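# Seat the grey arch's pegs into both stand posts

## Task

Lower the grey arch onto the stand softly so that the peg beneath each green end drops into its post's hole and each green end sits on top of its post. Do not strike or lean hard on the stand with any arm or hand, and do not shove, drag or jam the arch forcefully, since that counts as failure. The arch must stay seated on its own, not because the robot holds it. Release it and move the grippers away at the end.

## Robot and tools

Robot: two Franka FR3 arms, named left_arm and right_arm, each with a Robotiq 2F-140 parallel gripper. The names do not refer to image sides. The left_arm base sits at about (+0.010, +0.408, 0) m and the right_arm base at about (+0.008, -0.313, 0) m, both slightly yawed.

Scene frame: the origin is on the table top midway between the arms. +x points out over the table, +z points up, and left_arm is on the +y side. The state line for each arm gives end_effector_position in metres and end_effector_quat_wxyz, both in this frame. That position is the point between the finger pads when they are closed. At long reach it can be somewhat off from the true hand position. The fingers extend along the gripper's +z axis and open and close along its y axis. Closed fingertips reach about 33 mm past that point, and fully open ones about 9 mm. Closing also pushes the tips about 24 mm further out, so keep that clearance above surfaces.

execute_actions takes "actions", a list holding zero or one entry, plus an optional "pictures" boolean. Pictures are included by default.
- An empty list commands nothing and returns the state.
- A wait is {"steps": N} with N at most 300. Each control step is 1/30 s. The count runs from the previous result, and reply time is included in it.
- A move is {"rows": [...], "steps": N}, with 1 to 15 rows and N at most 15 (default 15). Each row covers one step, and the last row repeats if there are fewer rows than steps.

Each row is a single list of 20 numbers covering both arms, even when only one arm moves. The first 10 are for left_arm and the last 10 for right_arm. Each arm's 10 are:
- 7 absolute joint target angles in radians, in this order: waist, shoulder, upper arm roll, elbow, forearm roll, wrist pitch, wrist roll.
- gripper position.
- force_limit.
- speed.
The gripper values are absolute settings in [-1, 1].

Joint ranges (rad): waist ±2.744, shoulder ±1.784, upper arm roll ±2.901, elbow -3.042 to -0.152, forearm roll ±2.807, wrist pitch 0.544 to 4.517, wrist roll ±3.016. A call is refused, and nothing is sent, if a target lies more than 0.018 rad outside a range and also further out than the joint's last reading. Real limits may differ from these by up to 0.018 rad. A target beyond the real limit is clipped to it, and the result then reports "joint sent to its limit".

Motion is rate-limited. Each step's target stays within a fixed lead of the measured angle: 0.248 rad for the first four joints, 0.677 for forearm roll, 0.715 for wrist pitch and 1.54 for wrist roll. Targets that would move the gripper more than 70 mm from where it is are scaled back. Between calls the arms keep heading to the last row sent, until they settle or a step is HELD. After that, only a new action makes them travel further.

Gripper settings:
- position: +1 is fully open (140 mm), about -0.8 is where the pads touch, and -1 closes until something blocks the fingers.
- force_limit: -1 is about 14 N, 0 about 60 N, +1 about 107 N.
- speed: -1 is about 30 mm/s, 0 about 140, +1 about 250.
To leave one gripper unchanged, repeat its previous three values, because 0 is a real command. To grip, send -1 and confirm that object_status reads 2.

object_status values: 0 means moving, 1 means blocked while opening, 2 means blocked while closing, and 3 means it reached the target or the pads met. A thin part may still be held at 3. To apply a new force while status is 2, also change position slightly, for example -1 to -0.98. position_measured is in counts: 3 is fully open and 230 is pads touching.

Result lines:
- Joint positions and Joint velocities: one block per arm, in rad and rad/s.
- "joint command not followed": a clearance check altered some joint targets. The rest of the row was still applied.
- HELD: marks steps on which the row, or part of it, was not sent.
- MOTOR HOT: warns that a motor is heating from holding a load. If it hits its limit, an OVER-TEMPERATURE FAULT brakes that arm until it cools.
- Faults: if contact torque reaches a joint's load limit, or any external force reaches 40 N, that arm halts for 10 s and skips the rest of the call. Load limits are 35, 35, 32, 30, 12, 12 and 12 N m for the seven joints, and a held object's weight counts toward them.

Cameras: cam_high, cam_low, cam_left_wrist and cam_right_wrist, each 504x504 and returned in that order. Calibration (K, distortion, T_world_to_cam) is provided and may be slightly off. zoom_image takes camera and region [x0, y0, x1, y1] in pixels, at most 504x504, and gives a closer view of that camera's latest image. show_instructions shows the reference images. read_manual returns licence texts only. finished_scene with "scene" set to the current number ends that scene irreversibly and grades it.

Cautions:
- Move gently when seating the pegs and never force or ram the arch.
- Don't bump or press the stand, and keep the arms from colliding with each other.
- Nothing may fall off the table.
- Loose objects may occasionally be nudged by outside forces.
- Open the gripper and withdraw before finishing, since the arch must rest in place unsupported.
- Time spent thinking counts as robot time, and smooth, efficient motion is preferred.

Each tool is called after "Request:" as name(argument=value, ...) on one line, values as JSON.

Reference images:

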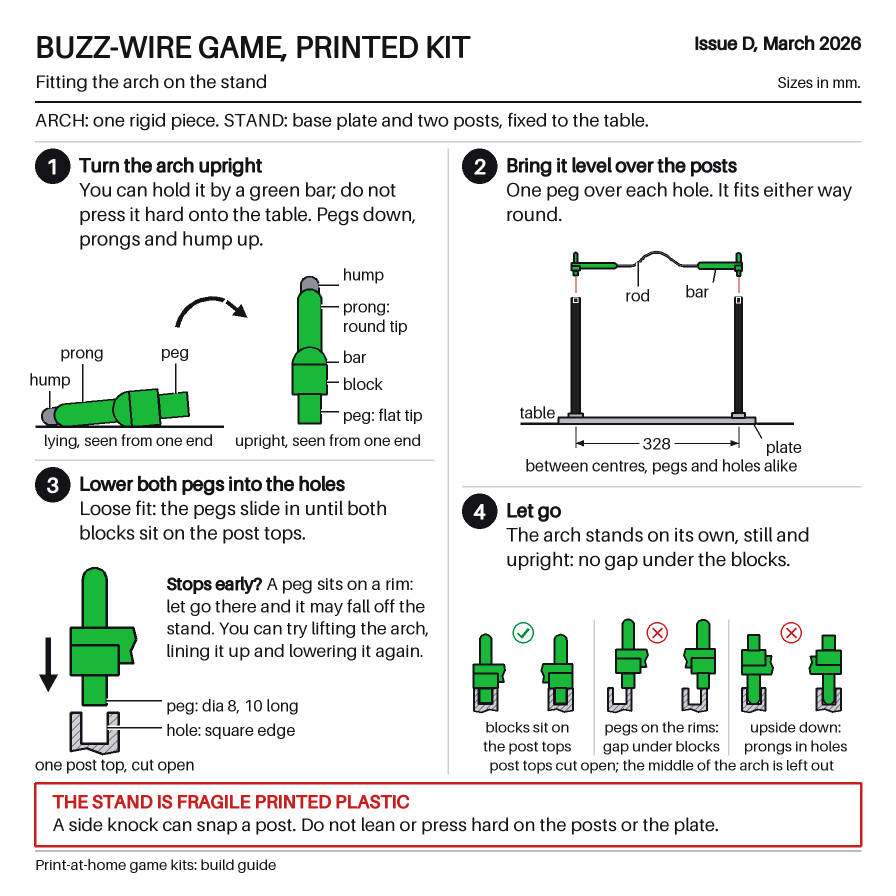

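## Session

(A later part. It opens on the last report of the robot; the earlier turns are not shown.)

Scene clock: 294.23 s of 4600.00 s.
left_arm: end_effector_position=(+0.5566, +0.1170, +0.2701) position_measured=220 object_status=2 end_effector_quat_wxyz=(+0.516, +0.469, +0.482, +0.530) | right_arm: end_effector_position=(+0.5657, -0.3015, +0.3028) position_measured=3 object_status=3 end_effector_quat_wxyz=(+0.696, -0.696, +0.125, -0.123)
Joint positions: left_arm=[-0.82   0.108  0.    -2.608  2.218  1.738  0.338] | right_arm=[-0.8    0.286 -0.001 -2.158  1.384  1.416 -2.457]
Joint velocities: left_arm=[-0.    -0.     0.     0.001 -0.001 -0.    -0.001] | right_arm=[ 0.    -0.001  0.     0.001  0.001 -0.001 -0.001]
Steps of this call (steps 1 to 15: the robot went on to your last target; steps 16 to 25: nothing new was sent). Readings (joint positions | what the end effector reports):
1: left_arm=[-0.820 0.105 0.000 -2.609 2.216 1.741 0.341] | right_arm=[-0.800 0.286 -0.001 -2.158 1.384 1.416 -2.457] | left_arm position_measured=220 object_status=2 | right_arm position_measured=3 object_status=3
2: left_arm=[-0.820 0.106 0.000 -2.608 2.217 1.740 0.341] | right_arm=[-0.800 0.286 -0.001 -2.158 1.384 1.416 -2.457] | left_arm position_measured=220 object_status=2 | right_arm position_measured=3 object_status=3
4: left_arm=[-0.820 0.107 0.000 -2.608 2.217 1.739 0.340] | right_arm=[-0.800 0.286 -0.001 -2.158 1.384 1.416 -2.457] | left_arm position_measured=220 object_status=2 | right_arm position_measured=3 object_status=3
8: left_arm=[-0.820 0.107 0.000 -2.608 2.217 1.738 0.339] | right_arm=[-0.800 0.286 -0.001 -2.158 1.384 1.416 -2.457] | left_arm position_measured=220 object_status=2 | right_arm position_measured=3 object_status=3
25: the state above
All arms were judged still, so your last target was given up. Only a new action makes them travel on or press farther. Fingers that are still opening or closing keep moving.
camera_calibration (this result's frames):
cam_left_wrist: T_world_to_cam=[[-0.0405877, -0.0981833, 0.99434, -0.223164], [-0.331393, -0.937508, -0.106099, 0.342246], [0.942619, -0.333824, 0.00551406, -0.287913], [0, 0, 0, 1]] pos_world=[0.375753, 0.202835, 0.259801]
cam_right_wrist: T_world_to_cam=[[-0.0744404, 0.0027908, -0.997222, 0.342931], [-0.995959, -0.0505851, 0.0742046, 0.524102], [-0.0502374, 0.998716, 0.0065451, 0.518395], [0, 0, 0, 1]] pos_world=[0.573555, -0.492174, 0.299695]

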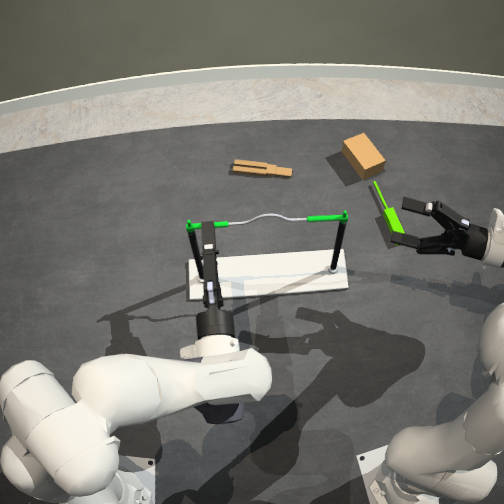

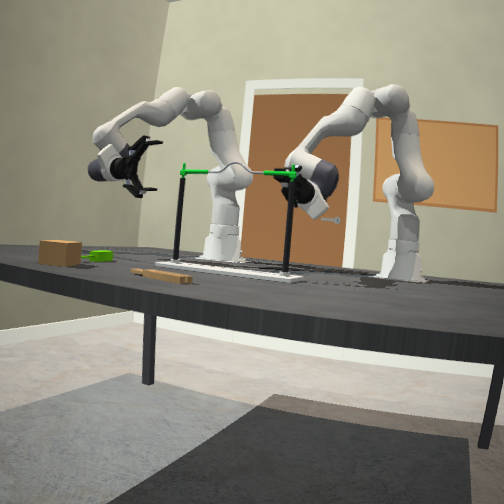

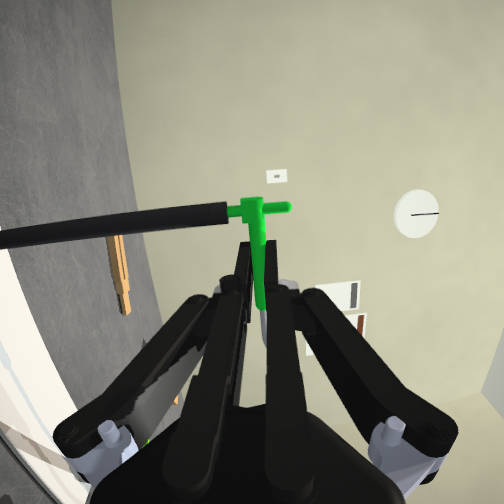

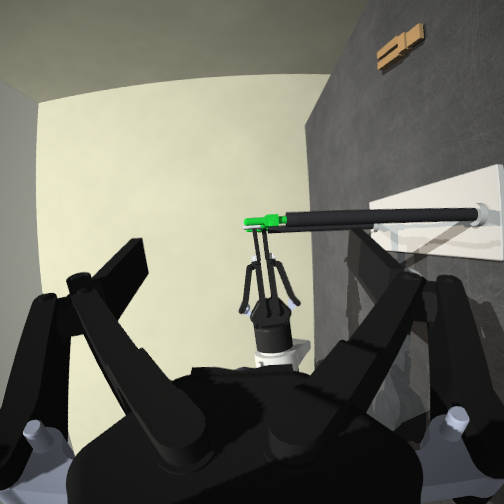

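Request:
execute_actions(actions=[{"rows": [[-0.82,0.102,0,-2.608,2.218,1.742,0.345,-1,0.4,-0.8,-0.801,0.287,0,-2.159,1.38,1.413,-2.46,1,0,0],[-0.82,0.098,0,-2.608,2.218,1.745,0.349,-1,0.4,-0.8,-0.801,0.287,0,-2.159,1.38,1.413,-2.46,1,0,0],[-0.82,0.0935,0,-2.608,2.218,1.748,0.351,-1,0.4,-0.8,-0.801,0.287,0,-2.159,1.38,1.413,-2.46,1,0,0],[-0.82,0.0935,0,-2.608,2.218,1.748,0.351,-1,0.4,-0.8,-0.801,0.287,0,-2.159,1.38,1.413,-2.46,1,0,0],[-0.82,0.0935,0,-2.608,2.218,1.748,0.351,-1,0.4,-0.8,-0.801,0.287,0,-2.159,1.38,1.413,-2.46,1,0,0],[-0.82,0.0935,0,-2.608,2.218,1.748,0.351,-1,0.4,-0.8,-0.801,0.287,0,-2.159,1.38,1.413,-2.46,1,0,0],[-0.824,0.0935,0,-2.6123,2.207,1.748,0.351,-1,0.4,-0.8,-0.801,0.287,0,-2.159,1.38,1.413,-2.46,1,0,0]], "steps": 15}], pictures=false)

Request:
execute_actions(actions=[{"steps": 25}])

Request:
zoom_image(camera="cam_right_wrist", region=[240, 205, 300, 245])

Request:
zoom_image(camera="cam_left_wrist", region=[190, 185, 270, 235])

Scene clock: 308.10 s of 4600.00 s.
left_arm: end_effector_position=(+0.5549, +0.1167, +0.2723) position_measured=220 object_status=2 end_effector_quat_wxyz=(+0.515, +0.470, +0.484, +0.529) | right_arm: end_effector_position=(+0.5657, -0.3015, +0.3028) position_measured=3 object_status=3 end_effector_quat_wxyz=(+0.696, -0.696, +0.125, -0.123)
Joint positions: left_arm=[-0.823  0.095  0.    -2.611  2.21   1.746  0.345] | right_arm=[-0.8    0.286 -0.001 -2.158  1.384  1.416 -2.457]
Joint velocities: left_arm=[ 0.    -0.     0.001 -0.001 -0.006  0.004  0.006] | right_arm=[ 0.     0.002 -0.001 -0.     0.    -0.     0.   ]
Steps of this call (steps 1 to 90: nothing new was sent; then 10.37 s passed at rest; steps 91 to 105: all 15 steps of this action). Readings (joint positions | what the end effector reports):
91: left_arm=[-0.820 0.107 0.000 -2.608 2.218 1.738 0.338] | right_arm=[-0.800 0.286 -0.001 -2.158 1.384 1.416 -2.457] | left_arm position_measured=220 object_status=2 | right_arm position_measured=3 object_status=3
92: left_arm=[-0.820 0.106 0.000 -2.608 2.218 1.739 0.339] | right_arm=[-0.800 0.286 -0.001 -2.158 1.384 1.416 -2.457] | left_arm position_measured=220 object_status=2 | right_arm position_measured=3 object_status=3
94: left_arm=[-0.820 0.100 0.000 -2.608 2.218 1.742 0.340] | right_arm=[-0.800 0.286 -0.001 -2.158 1.384 1.416 -2.457] | left_arm position_measured=220 object_status=2 | right_arm position_measured=3 object_status=3
98: left_arm=[-0.821 0.095 0.000 -2.609 2.214 1.744 0.343] | right_arm=[-0.800 0.286 -0.001 -2.158 1.384 1.416 -2.457] | left_arm position_measured=220 object_status=2 | right_arm position_measured=3 object_status=3
105: the state above

Scene clock: 308.93 s of 4600.00 s.
left_arm: end_effector_position=(+0.5548, +0.1168, +0.2720) position_measured=220 object_status=2 end_effector_quat_wxyz=(+0.514, +0.471, +0.484, +0.529) | right_arm: end_effector_position=(+0.5657, -0.3015, +0.3028) position_measured=3 object_status=3 end_effector_quat_wxyz=(+0.696, -0.696, +0.125, -0.123)
Joint positions: left_arm=[-0.823  0.095  0.    -2.612  2.21   1.747  0.347] | right_arm=[-0.8    0.286 -0.001 -2.158  1.384  1.416 -2.457]
Joint velocities: left_arm=[ 0.    -0.001 -0.     0.     0.001 -0.     0.001] | right_arm=[-0.    -0.001  0.     0.001 -0.001 -0.    -0.   ]
Steps of this call (steps 1 to 15: the robot went on to your last target; steps 16 to 25: nothing new was sent). Readings (joint positions | what the end effector reports):
1: left_arm=[-0.823 0.095 0.000 -2.611 2.210 1.746 0.346] | right_arm=[-0.800 0.286 -0.001 -2.158 1.384 1.416 -2.457] | left_arm position_measured=220 object_status=2 | right_arm position_measured=3 object_status=3
2: left_arm=[-0.823 0.095 0.000 -2.611 2.210 1.746 0.346] | right_arm=[-0.800 0.286 -0.001 -2.158 1.384 1.416 -2.457] | left_arm position_measured=220 object_status=2 | right_arm position_measured=3 object_status=3
4: left_arm=[-0.823 0.095 0.000 -2.611 2.210 1.747 0.346] | right_arm=[-0.800 0.286 -0.001 -2.158 1.384 1.416 -2.457] | left_arm position_measured=220 object_status=2 | right_arm position_measured=3 object_status=3
8: left_arm=[-0.823 0.095 0.000 -2.611 2.210 1.747 0.347] | right_arm=[-0.800 0.286 -0.001 -2.158 1.384 1.416 -2.457] | left_arm position_measured=220 object_status=2 | right_arm position_measured=3 object_status=3
25: the state above
All arms were judged still, so your last target was given up. Only a new action makes them travel on or press farther. Fingers that are still opening or closing keep moving.
camera_calibration (this result's frames):
cam_left_wrist: T_world_to_cam=[[-0.0345143, -0.0991073, 0.994478, -0.228401], [-0.330378, -0.937996, -0.104945, 0.34092], [0.943218, -0.332175, -0.000368564, -0.285265], [0, 0, 0, 1]] pos_world=[0.373816, 0.202388, 0.262813]
cam_right_wrist: T_world_to_cam=[[-0.0744255, 0.00279475, -0.997223, 0.342927], [-0.99596, -0.0505899, 0.0741895, 0.5241], [-0.0502421, 0.998716, 0.00654864, 0.518401], [0, 0, 0, 1]] pos_world=[0.573551, -0.492179, 0.299697]

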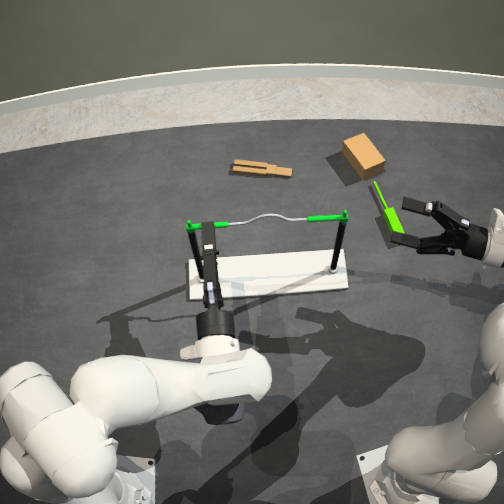

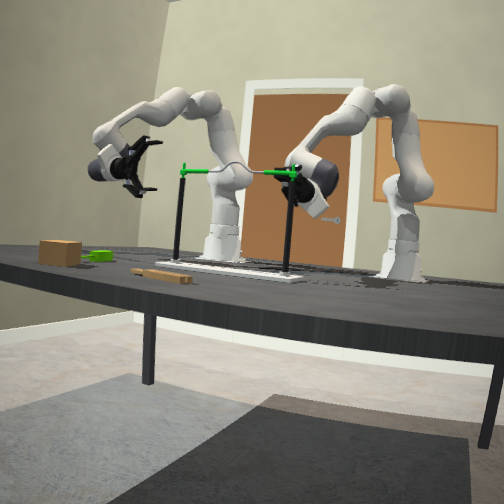

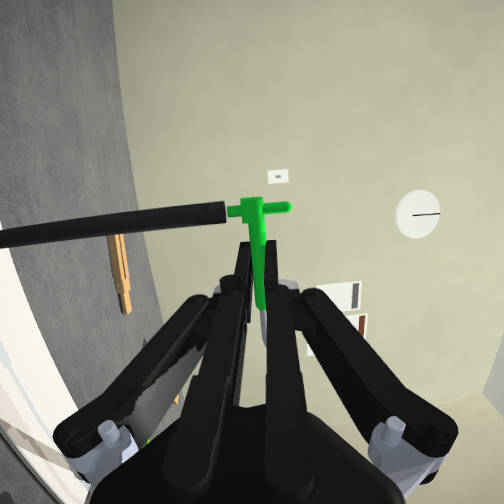

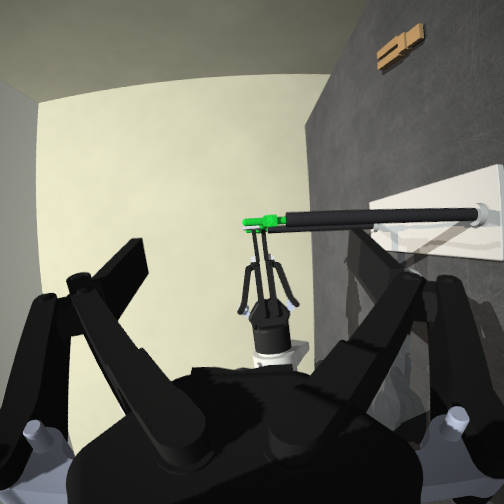

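Region (240, 205, 300, 245) of cam_right_wrist's 504x504 image, scaled by 8.400, with more detail than that image has.

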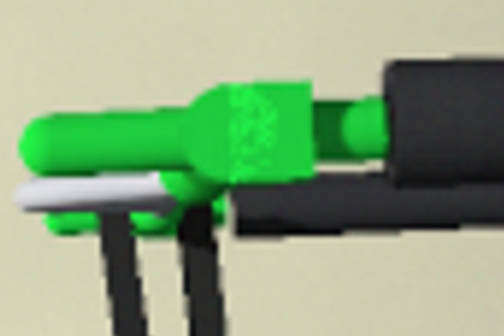

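Region (190, 185, 270, 235) of cam_left_wrist's 504x504 image, scaled by 6.300, with more detail than that image has; it fills the top 315 rows of this view, and the rest is white.

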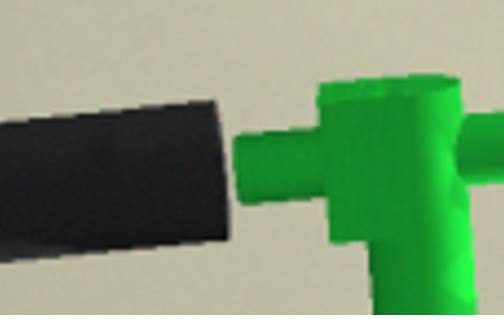

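Request:
execute_actions(actions=[{"rows": [[-0.824,0.096,0,-2.6105,2.2125,1.7445,0.338,-1,0.4,-0.8,-0.801,0.287,0,-2.159,1.38,1.413,-2.46,1,0,0],[-0.824,0.096,0,-2.6105,2.2125,1.7445,0.336,-1,0.4,-0.8,-0.801,0.287,0,-2.159,1.38,1.413,-2.46,1,0,0],[-0.8241,0.0974,0,-2.6103,2.2127,1.743,0.334,-1,0.4,-0.8,-0.801,0.287,0,-2.159,1.38,1.413,-2.46,1,0,0],[-0.8243,0.0988,0,-2.6101,2.2128,1.742,0.333,-1,0.4,-0.8,-0.801,0.287,0,-2.159,1.38,1.413,-2.46,1,0,0],[-0.8244,0.1002,0,-2.6099,2.213,1.741,0.332,-1,0.4,-0.8,-0.801,0.287,0,-2.159,1.38,1.413,-2.46,1,0,0],[-0.8245,0.1016,0,-2.6097,2.2131,1.7402,0.331,-1,0.4,-0.8,-0.801,0.287,0,-2.159,1.38,1.413,-2.46,1,0,0],[-0.8247,0.103,0,-2.6095,2.2133,1.7394,0.33,-1,0.4,-0.8,-0.801,0.287,0,-2.159,1.38,1.413,-2.46,1,0,0],[-0.8248,0.1044,0,-2.6093,2.2134,1.7386,0.329,-1,0.4,-0.8,-0.801,0.287,0,-2.159,1.38,1.413,-2.46,1,0,0],[-0.8249,0.1058,0,-2.6091,2.2136,1.7378,0.328,-1,0.4,-0.8,-0.801,0.287,0,-2.159,1.38,1.413,-2.46,1,0,0],[-0.825,0.1072,0,-2.6089,2.2137,1.737,0.327,-1,0.4,-0.8,-0.801,0.287,0,-2.159,1.38,1.413,-2.46,1,0,0],[-0.8252,0.1086,0,-2.6086,2.2139,1.7362,0.327,-1,0.4,-0.8,-0.801,0.287,0,-2.159,1.38,1.413,-2.46,1,0,0],[-0.8253,0.11,0,-2.6084,2.214,1.7355,0.327,-1,0.4,-0.8,-0.801,0.287,0,-2.159,1.38,1.413,-2.46,1,0,0],[-0.8254,0.1114,0,-2.6082,2.2142,1.735,0.327,-1,0.4,-0.8,-0.801,0.287,0,-2.159,1.38,1.413,-2.46,1,0,0],[-0.8256,0.1127,0,-2.608,2.2143,1.7345,0.327,-1,0.4,-0.8,-0.801,0.287,0,-2.159,1.38,1.413,-2.46,1,0,0],[-0.8257,0.114,0,-2.6078,2.2145,1.7345,0.327,-1,0.4,-0.8,-0.801,0.287,0,-2.159,1.38,1.413,-2.46,1,0,0]]}], pictures=false)

Request:
execute_actions(actions=[{"steps": 20}])

Request:
zoom_image(camera="cam_right_wrist", region=[240, 205, 300, 245])

Request:
zoom_image(camera="cam_left_wrist", region=[190, 185, 270, 235])

Scene clock: 325.90 s of 4600.00 s.
left_arm: end_effector_position=(+0.5551, +0.1169, +0.2677) position_measured=220 object_status=2 end_effector_quat_wxyz=(+0.515, +0.470, +0.484, +0.529) | right_arm: end_effector_position=(+0.5657, -0.3015, +0.3028) position_measured=3 object_status=3 end_effector_quat_wxyz=(+0.696, -0.696, +0.125, -0.123)
Joint positions: left_arm=[-0.824  0.11   0.    -2.609  2.211  1.738  0.336] | right_arm=[-0.8    0.286 -0.001 -2.158  1.384  1.416 -2.457]
Joint velocities: left_arm=[-0.002  0.04   0.001  0.006  0.005 -0.015 -0.016] | right_arm=[-0.001  0.001 -0.001 -0.001  0.001  0.     0.001]
Steps of this call (steps 1 to 90: nothing new was sent; then 13.47 s passed at rest; steps 91 to 105: all 15 steps of this action). Readings (joint positions | what the end effector reports):
91: left_arm=[-0.823 0.095 0.000 -2.612 2.210 1.747 0.347] | right_arm=[-0.800 0.286 -0.001 -2.158 1.384 1.416 -2.457] | left_arm position_measured=220 object_status=2 | right_arm position_measured=3 object_status=3
92: left_arm=[-0.823 0.095 0.000 -2.612 2.210 1.747 0.347] | right_arm=[-0.800 0.286 -0.001 -2.158 1.384 1.416 -2.457] | left_arm position_measured=220 object_status=2 | right_arm position_measured=3 object_status=3
94: left_arm=[-0.823 0.096 0.000 -2.612 2.210 1.746 0.345] | right_arm=[-0.800 0.286 -0.001 -2.158 1.384 1.416 -2.457] | left_arm position_measured=220 object_status=2 | right_arm position_measured=3 object_status=3
98: left_arm=[-0.823 0.100 0.000 -2.611 2.210 1.744 0.342] | right_arm=[-0.800 0.286 -0.001 -2.158 1.384 1.416 -2.457] | left_arm position_measured=220 object_status=2 | right_arm position_measured=3 object_status=3
105: the state above

Scene clock: 326.57 s of 4600.00 s.
left_arm: end_effector_position=(+0.5551, +0.1169, +0.2667) position_measured=220 object_status=2 end_effector_quat_wxyz=(+0.515, +0.470, +0.484, +0.529) | right_arm: end_effector_position=(+0.5657, -0.3015, +0.3028) position_measured=3 object_status=3 end_effector_quat_wxyz=(+0.696, -0.696, +0.125, -0.123)
Joint positions: left_arm=[-0.824  0.113  0.    -2.609  2.212  1.736  0.333] | right_arm=[-0.8    0.286 -0.001 -2.158  1.384  1.416 -2.457]
Joint velocities: left_arm=[ 0.     0.001  0.001  0.002  0.    -0.     0.001] | right_arm=[ 0.     0.     0.     0.     0.001  0.    -0.   ]
Steps of this call (steps 1 to 15: the robot went on to your last target; steps 16 to 20: nothing new was sent). Readings (joint positions | what the end effector reports):
1: left_arm=[-0.824 0.111 0.000 -2.609 2.211 1.738 0.336] | right_arm=[-0.800 0.286 -0.001 -2.158 1.384 1.416 -2.457] | left_arm position_measured=220 object_status=2 | right_arm position_measured=3 object_status=3
2: left_arm=[-0.824 0.111 0.000 -2.609 2.211 1.737 0.336] | right_arm=[-0.800 0.286 -0.001 -2.158 1.384 1.416 -2.457] | left_arm position_measured=220 object_status=2 | right_arm position_measured=3 object_status=3
4: left_arm=[-0.824 0.112 0.000 -2.609 2.212 1.737 0.335] | right_arm=[-0.800 0.286 -0.001 -2.158 1.384 1.416 -2.457] | left_arm position_measured=220 object_status=2 | right_arm position_measured=3 object_status=3
8: left_arm=[-0.824 0.113 0.000 -2.609 2.212 1.736 0.334] | right_arm=[-0.800 0.286 -0.001 -2.158 1.384 1.416 -2.457] | left_arm position_measured=220 object_status=2 | right_arm position_measured=3 object_status=3
20: the state above
All arms were judged still, so your last target was given up. Only a new action makes them travel on or press farther. Fingers that are still opening or closing keep moving.
camera_calibration (this result's frames):
cam_left_wrist: T_world_to_cam=[[-0.036179, -0.0969709, 0.994629, -0.222435], [-0.330762, -0.938023, -0.103483, 0.34032], [0.94302, -0.33273, 0.00186246, -0.285879], [0, 0, 0, 1]] pos_world=[0.374107, 0.202538, 0.256991]
cam_right_wrist: T_world_to_cam=[[-0.074414, 0.00279895, -0.997224, 0.342924], [-0.995961, -0.0505989, 0.0741778, 0.524096], [-0.0502508, 0.998715, 0.00655291, 0.518406], [0, 0, 0, 1]] pos_world=[0.573548, -0.492181, 0.299699]

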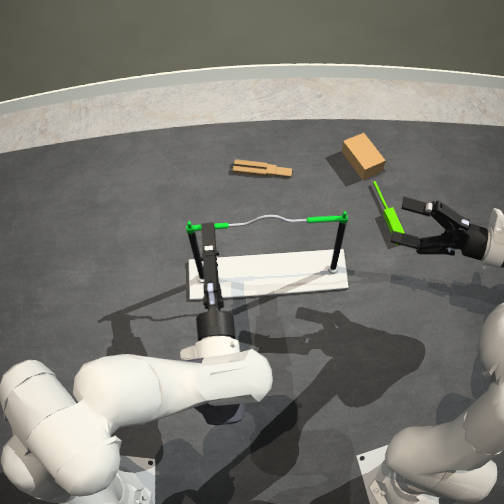

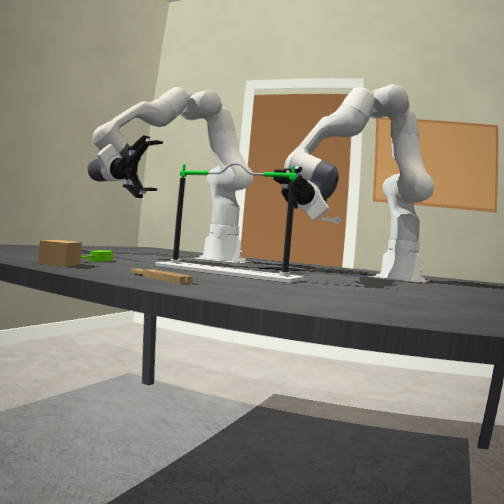

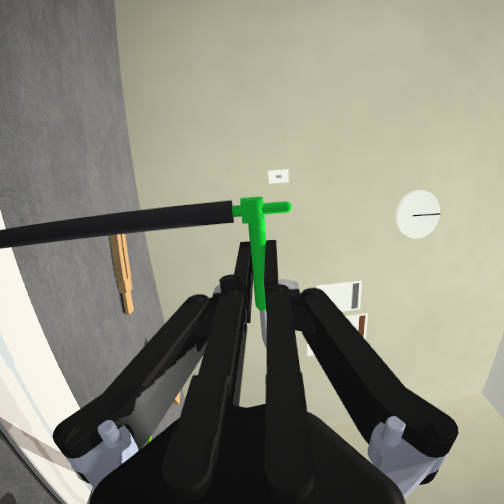

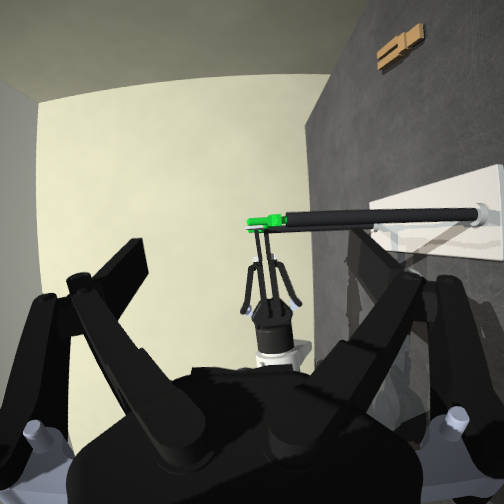

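Region (240, 205, 300, 245) of cam_right_wrist's 504x504 image, scaled by 8.400, with more detail than that image has.

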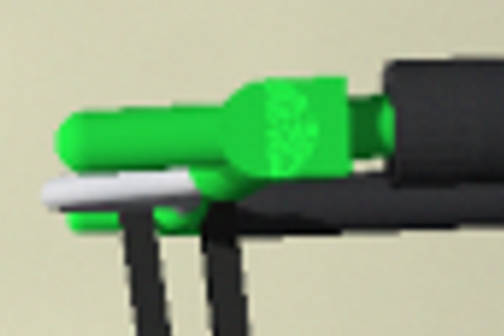

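Region (190, 185, 270, 235) of cam_left_wrist's 504x504 image, scaled by 6.300, with more detail than that image has; it fills the top 315 rows of this view, and the rest is white.

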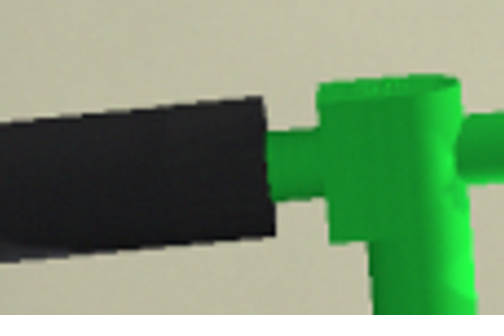

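Request:
execute_actions(actions=[])

Scene clock: 339.30 s of 4600.00 s.
left_arm: end_effector_position=(+0.5551, +0.1169, +0.2666) position_measured=220 object_status=2 end_effector_quat_wxyz=(+0.515, +0.470, +0.484, +0.529) | right_arm: end_effector_position=(+0.5657, -0.3015, +0.3028) position_measured=3 object_status=3 end_effector_quat_wxyz=(+0.696, -0.696, +0.125, -0.123)
Joint positions: left_arm=[-0.824  0.113  0.    -2.609  2.212  1.736  0.333] | right_arm=[-0.8    0.286 -0.001 -2.158  1.384  1.416 -2.457]
Joint velocities: left_arm=[-0.    -0.001  0.     0.    -0.001  0.001  0.004] | right_arm=[-0.001  0.002  0.001  0.001 -0.     0.    -0.001]
Steps of this call (steps 1 to 90: nothing new was sent; then 9.73 s passed at rest). Readings (joint positions | what the end effector reports):
1: left_arm=[-0.824 0.113 0.000 -2.609 2.212 1.736 0.333] | right_arm=[-0.800 0.286 -0.001 -2.158 1.384 1.416 -2.457] | left_arm position_measured=220 object_status=2 | right_arm position_measured=3 object_status=3
2: left_arm=[-0.824 0.113 0.000 -2.609 2.212 1.736 0.333] | right_arm=[-0.800 0.286 -0.001 -2.158 1.384 1.416 -2.457] | left_arm position_measured=220 object_status=2 | right_arm position_measured=3 object_status=3
4: left_arm=[-0.824 0.113 0.000 -2.609 2.212 1.736 0.333] | right_arm=[-0.800 0.286 -0.001 -2.158 1.384 1.416 -2.457] | left_arm position_measured=220 object_status=2 | right_arm position_measured=3 object_status=3
8: left_arm=[-0.824 0.113 0.000 -2.609 2.212 1.736 0.333] | right_arm=[-0.800 0.286 -0.001 -2.158 1.384 1.416 -2.457] | left_arm position_measured=220 object_status=2 | right_arm position_measured=3 object_status=3
90: the state above
camera_calibration (this result's frames):
cam_left_wrist: T_world_to_cam=[[-0.0362445, -0.0966457, 0.994659, -0.222415], [-0.330782, -0.938048, -0.103198, 0.340248], [0.943011, -0.332756, 0.00203038, -0.28592], [0, 0, 0, 1]] pos_world=[0.374112, 0.202532, 0.256921]
cam_right_wrist: T_world_to_cam=[[-0.0744085, 0.00280039, -0.997224, 0.342923], [-0.995961, -0.0505995, 0.0741721, 0.524095], [-0.0502513, 0.998715, 0.00655411, 0.518409], [0, 0, 0, 1]] pos_world=[0.573545, -0.492184, 0.2997]

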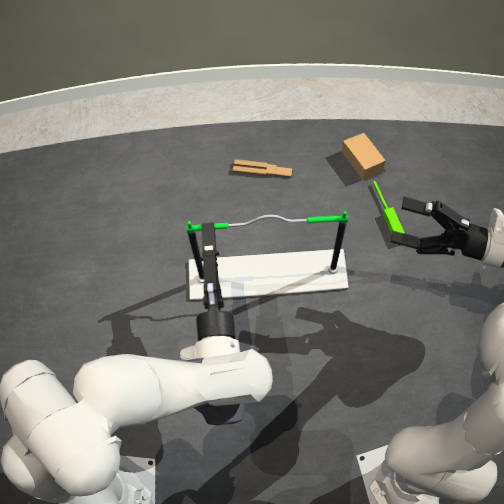

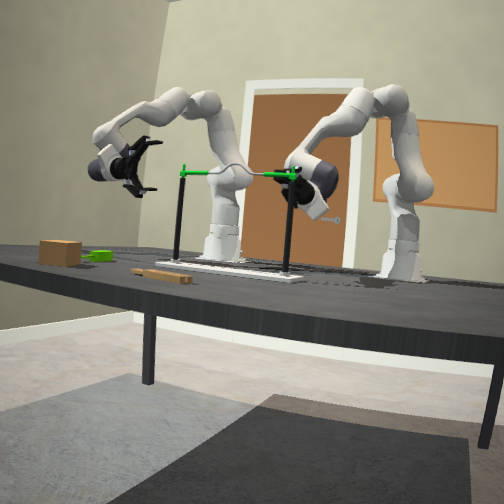

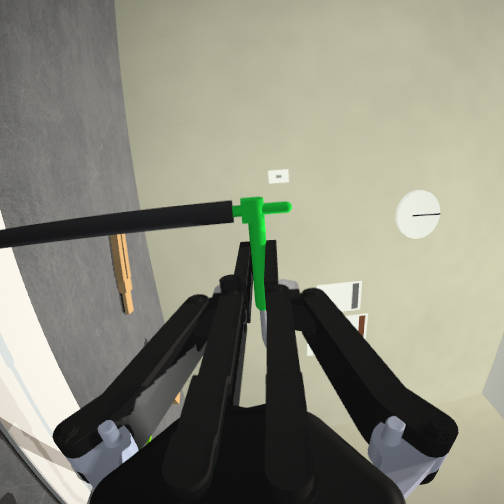

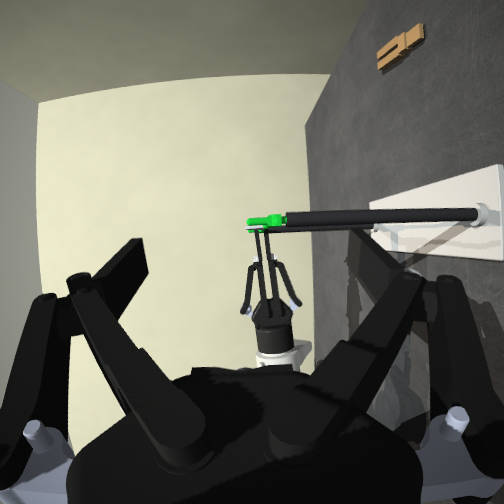

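Request:
execute_actions(actions=[{"rows":[[-0.8258,0.116,0,-2.6075,2.2147,1.7333,0.325,-1,0.4,-0.8,-0.801,0.287,0,-2.159,1.38,1.413,-2.46,1,0,0],[-0.8258,0.116,0,-2.6075,2.2147,1.7333,0.325,-1,0.4,-0.8,-0.801,0.287,0,-2.159,1.38,1.413,-2.46,1,0,0],[-0.8258,0.116,0,-2.6075,2.2147,1.7333,0.325,-1,0.4,-0.8,-0.801,0.287,0,-2.159,1.38,1.413,-2.46,1,0,0],[-0.8259,0.118,0,-2.6072,2.2149,1.7321,0.323,-1,0.4,-0.8,-0.801,0.287,0,-2.159,1.38,1.413,-2.46,1,0,0],[-0.8259,0.118,0,-2.6072,2.2149,1.7321,0.323,-1,0.4,-0.8,-0.801,0.287,0,-2.159,1.38,1.413,-2.46,1,0,0],[-0.8259,0.118,0,-2.6072,2.2149,1.7321,0.323,-1,0.4,-0.8,-0.801,0.287,0,-2.159,1.38,1.413,-2.46,1,0,0],[-0.826,0.12,0,-2.607,2.2151,1.7309,0.3215,-1,0.4,-0.8,-0.801,0.287,0,-2.159,1.38,1.413,-2.46,1,0,0],[-0.826,0.12,0,-2.607,2.2151,1.7309,0.3215,-1,0.4,-0.8,-0.801,0.287,0,-2.159,1.38,1.413,-2.46,1,0,0],[-0.826,0.12,0,-2.607,2.2151,1.7309,0.3215,-1,0.4,-0.8,-0.801,0.287,0,-2.159,1.38,1.413,-2.46,1,0,0],[-0.8262,0.1222,0,-2.6067,2.2153,1.7297,0.32,-1,0.4,-0.8,-0.801,0.287,0,-2.159,1.38,1.413,-2.46,1,0,0],[-0.8262,0.1222,0,-2.6067,2.2153,1.7297,0.32,-1,0.4,-0.8,-0.801,0.287,0,-2.159,1.38,1.413,-2.46,1,0,0],[-0.8262,0.1222,0,-2.6067,2.2153,1.7297,0.32,-1,0.4,-0.8,-0.801,0.287,0,-2.159,1.38,1.413,-2.46,1,0,0],[-0.8263,0.1245,0,-2.6064,2.2155,1.7285,0.318,-1,0.4,-0.8,-0.801,0.287,0,-2.159,1.38,1.413,-2.46,1,0,0]],"steps":15}], pictures=false)

Request:
execute_actions(actions=[{"steps":20}])

Request:
zoom_image(camera="cam_left_wrist", region=[190, 185, 270, 235])

Request:
zoom_image(camera="cam_right_wrist", region=[240, 205, 300, 245])

Scene clock: 350.80 s of 4600.00 s.
left_arm: end_effector_position=(+0.5551, +0.1169, +0.2635) position_measured=220 object_status=2 end_effector_quat_wxyz=(+0.515, +0.470, +0.484, +0.529) | right_arm: end_effector_position=(+0.5657, -0.3015, +0.3028) position_measured=3 object_status=3 end_effector_quat_wxyz=(+0.696, -0.696, +0.125, -0.123)
Joint positions: left_arm=[-0.824  0.122  0.    -2.607  2.213  1.731  0.327] | right_arm=[-0.8    0.286 -0.001 -2.158  1.384  1.416 -2.457]
Joint velocities: left_arm=[-0.001  0.016  0.001  0.     0.003 -0.009 -0.013] | right_arm=[ 0.     0.    -0.     0.    -0.    -0.001  0.001]
Steps of this call (steps 1 to 90: nothing new was sent; then 8.00 s passed at rest; steps 91 to 105: all 15 steps of this action). Readings (joint positions | what the end effector reports):
91: left_arm=[-0.824 0.113 0.000 -2.609 2.212 1.736 0.333] | right_arm=[-0.800 0.286 -0.001 -2.158 1.384 1.416 -2.457] | left_arm position_measured=220 object_status=2 | right_arm position_measured=3 object_status=3
92: left_arm=[-0.824 0.114 0.000 -2.609 2.212 1.736 0.332] | right_arm=[-0.800 0.286 -0.001 -2.158 1.384 1.416 -2.457] | left_arm position_measured=220 object_status=2 | right_arm position_measured=3 object_status=3
94: left_arm=[-0.824 0.115 0.000 -2.608 2.212 1.735 0.332] | right_arm=[-0.800 0.286 -0.001 -2.158 1.384 1.416 -2.457] | left_arm position_measured=220 object_status=2 | right_arm position_measured=3 object_status=3
98: left_arm=[-0.824 0.117 0.000 -2.608 2.212 1.734 0.330] | right_arm=[-0.800 0.286 -0.001 -2.158 1.384 1.416 -2.457] | left_arm position_measured=220 object_status=2 | right_arm position_measured=3 object_status=3
105: the state above

Scene clock: 351.47 s of 4600.00 s.
left_arm: end_effector_position=(+0.5551, +0.1169, +0.2632) position_measured=220 object_status=2 end_effector_quat_wxyz=(+0.516, +0.470, +0.484, +0.528) | right_arm: end_effector_position=(+0.5657, -0.3015, +0.3028) position_measured=3 object_status=3 end_effector_quat_wxyz=(+0.696, -0.696, +0.125, -0.123)
Joint positions: left_arm=[-0.825  0.123  0.    -2.607  2.213  1.73   0.324] | right_arm=[-0.8    0.286 -0.001 -2.158  1.384  1.416 -2.457]
Joint velocities: left_arm=[ 0.     0.001 -0.001 -0.001 -0.001  0.    -0.002] | right_arm=[ 0.002 -0.    -0.    -0.002 -0.     0.    -0.001]
Steps of this call (steps 1 to 15: the robot went on to your last target; steps 16 to 20: nothing new was sent). Readings (joint positions | what the end effector reports):
1: left_arm=[-0.824 0.122 0.000 -2.607 2.213 1.731 0.326] | right_arm=[-0.800 0.286 -0.001 -2.158 1.384 1.416 -2.457] | left_arm position_measured=220 object_status=2 | right_arm position_measured=3 object_status=3
2: left_arm=[-0.825 0.123 0.000 -2.607 2.213 1.731 0.326] | right_arm=[-0.800 0.286 -0.001 -2.158 1.384 1.416 -2.457] | left_arm position_measured=220 object_status=2 | right_arm position_measured=3 object_status=3
4: left_arm=[-0.825 0.123 0.000 -2.607 2.213 1.731 0.326] | right_arm=[-0.800 0.286 -0.001 -2.158 1.384 1.416 -2.457] | left_arm position_measured=220 object_status=2 | right_arm position_measured=3 object_status=3
8: left_arm=[-0.825 0.123 0.000 -2.607 2.213 1.731 0.325] | right_arm=[-0.800 0.286 -0.001 -2.158 1.384 1.416 -2.457] | left_arm position_measured=220 object_status=2 | right_arm position_measured=3 object_status=3
20: the state above
All arms were judged still, so your last target was given up. Only a new action makes them travel on or press farther. Fingers that are still opening or closing keep moving.
camera_calibration (this result's frames):
cam_left_wrist: T_world_to_cam=[[-0.0365934, -0.0953401, 0.994772, -0.218978], [-0.331356, -0.937967, -0.102085, 0.339958], [0.942796, -0.333359, 0.00273196, -0.285884], [0, 0, 0, 1]] pos_world=[0.374164, 0.20269, 0.253319]
cam_right_wrist: T_world_to_cam=[[-0.0744018, 0.0028002, -0.997224, 0.34292], [-0.995961, -0.0506012, 0.0741655, 0.524096], [-0.050253, 0.998715, 0.00655371, 0.51841], [0, 0, 0, 1]] pos_world=[0.573545, -0.492184, 0.299701]

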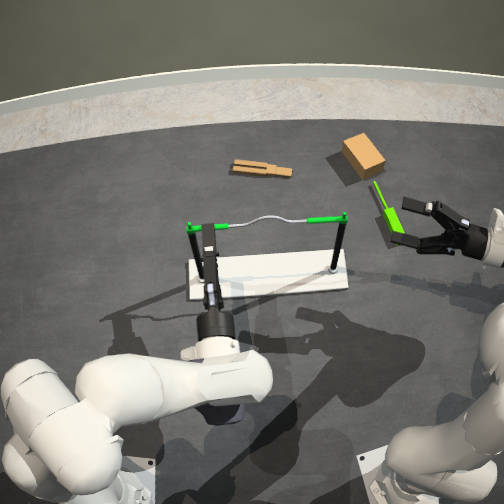

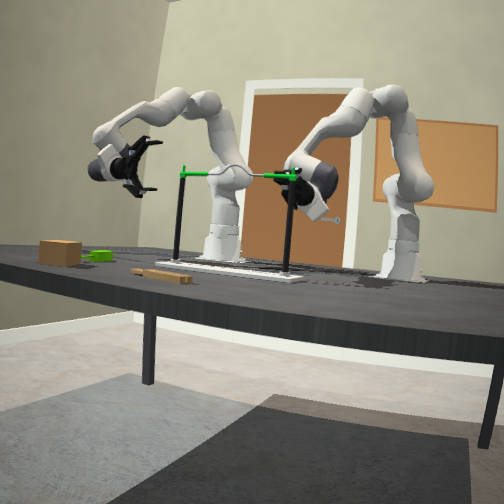

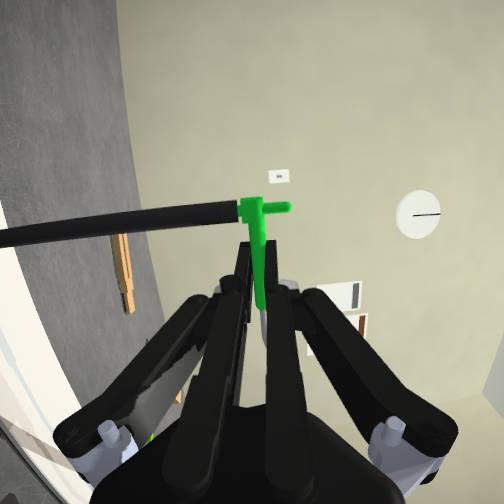

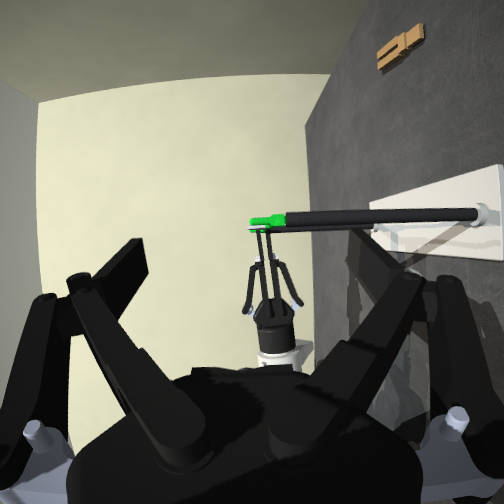

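Region (190, 185, 270, 235) of cam_left_wrist's 504x504 image, scaled by 6.300, with more detail than that image has; it fills the top 315 rows of this view, and the rest is white.

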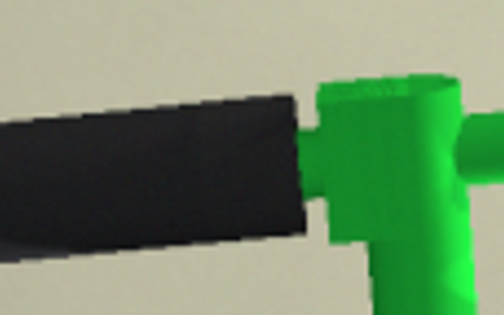

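Region (240, 205, 300, 245) of cam_right_wrist's 504x504 image, scaled by 8.400, with more detail than that image has.

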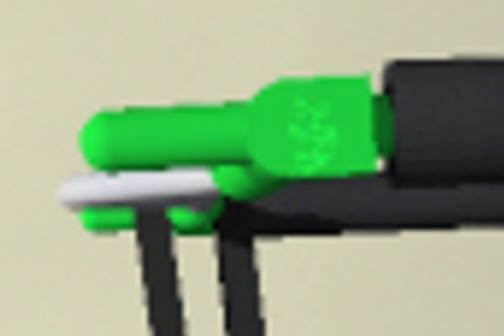

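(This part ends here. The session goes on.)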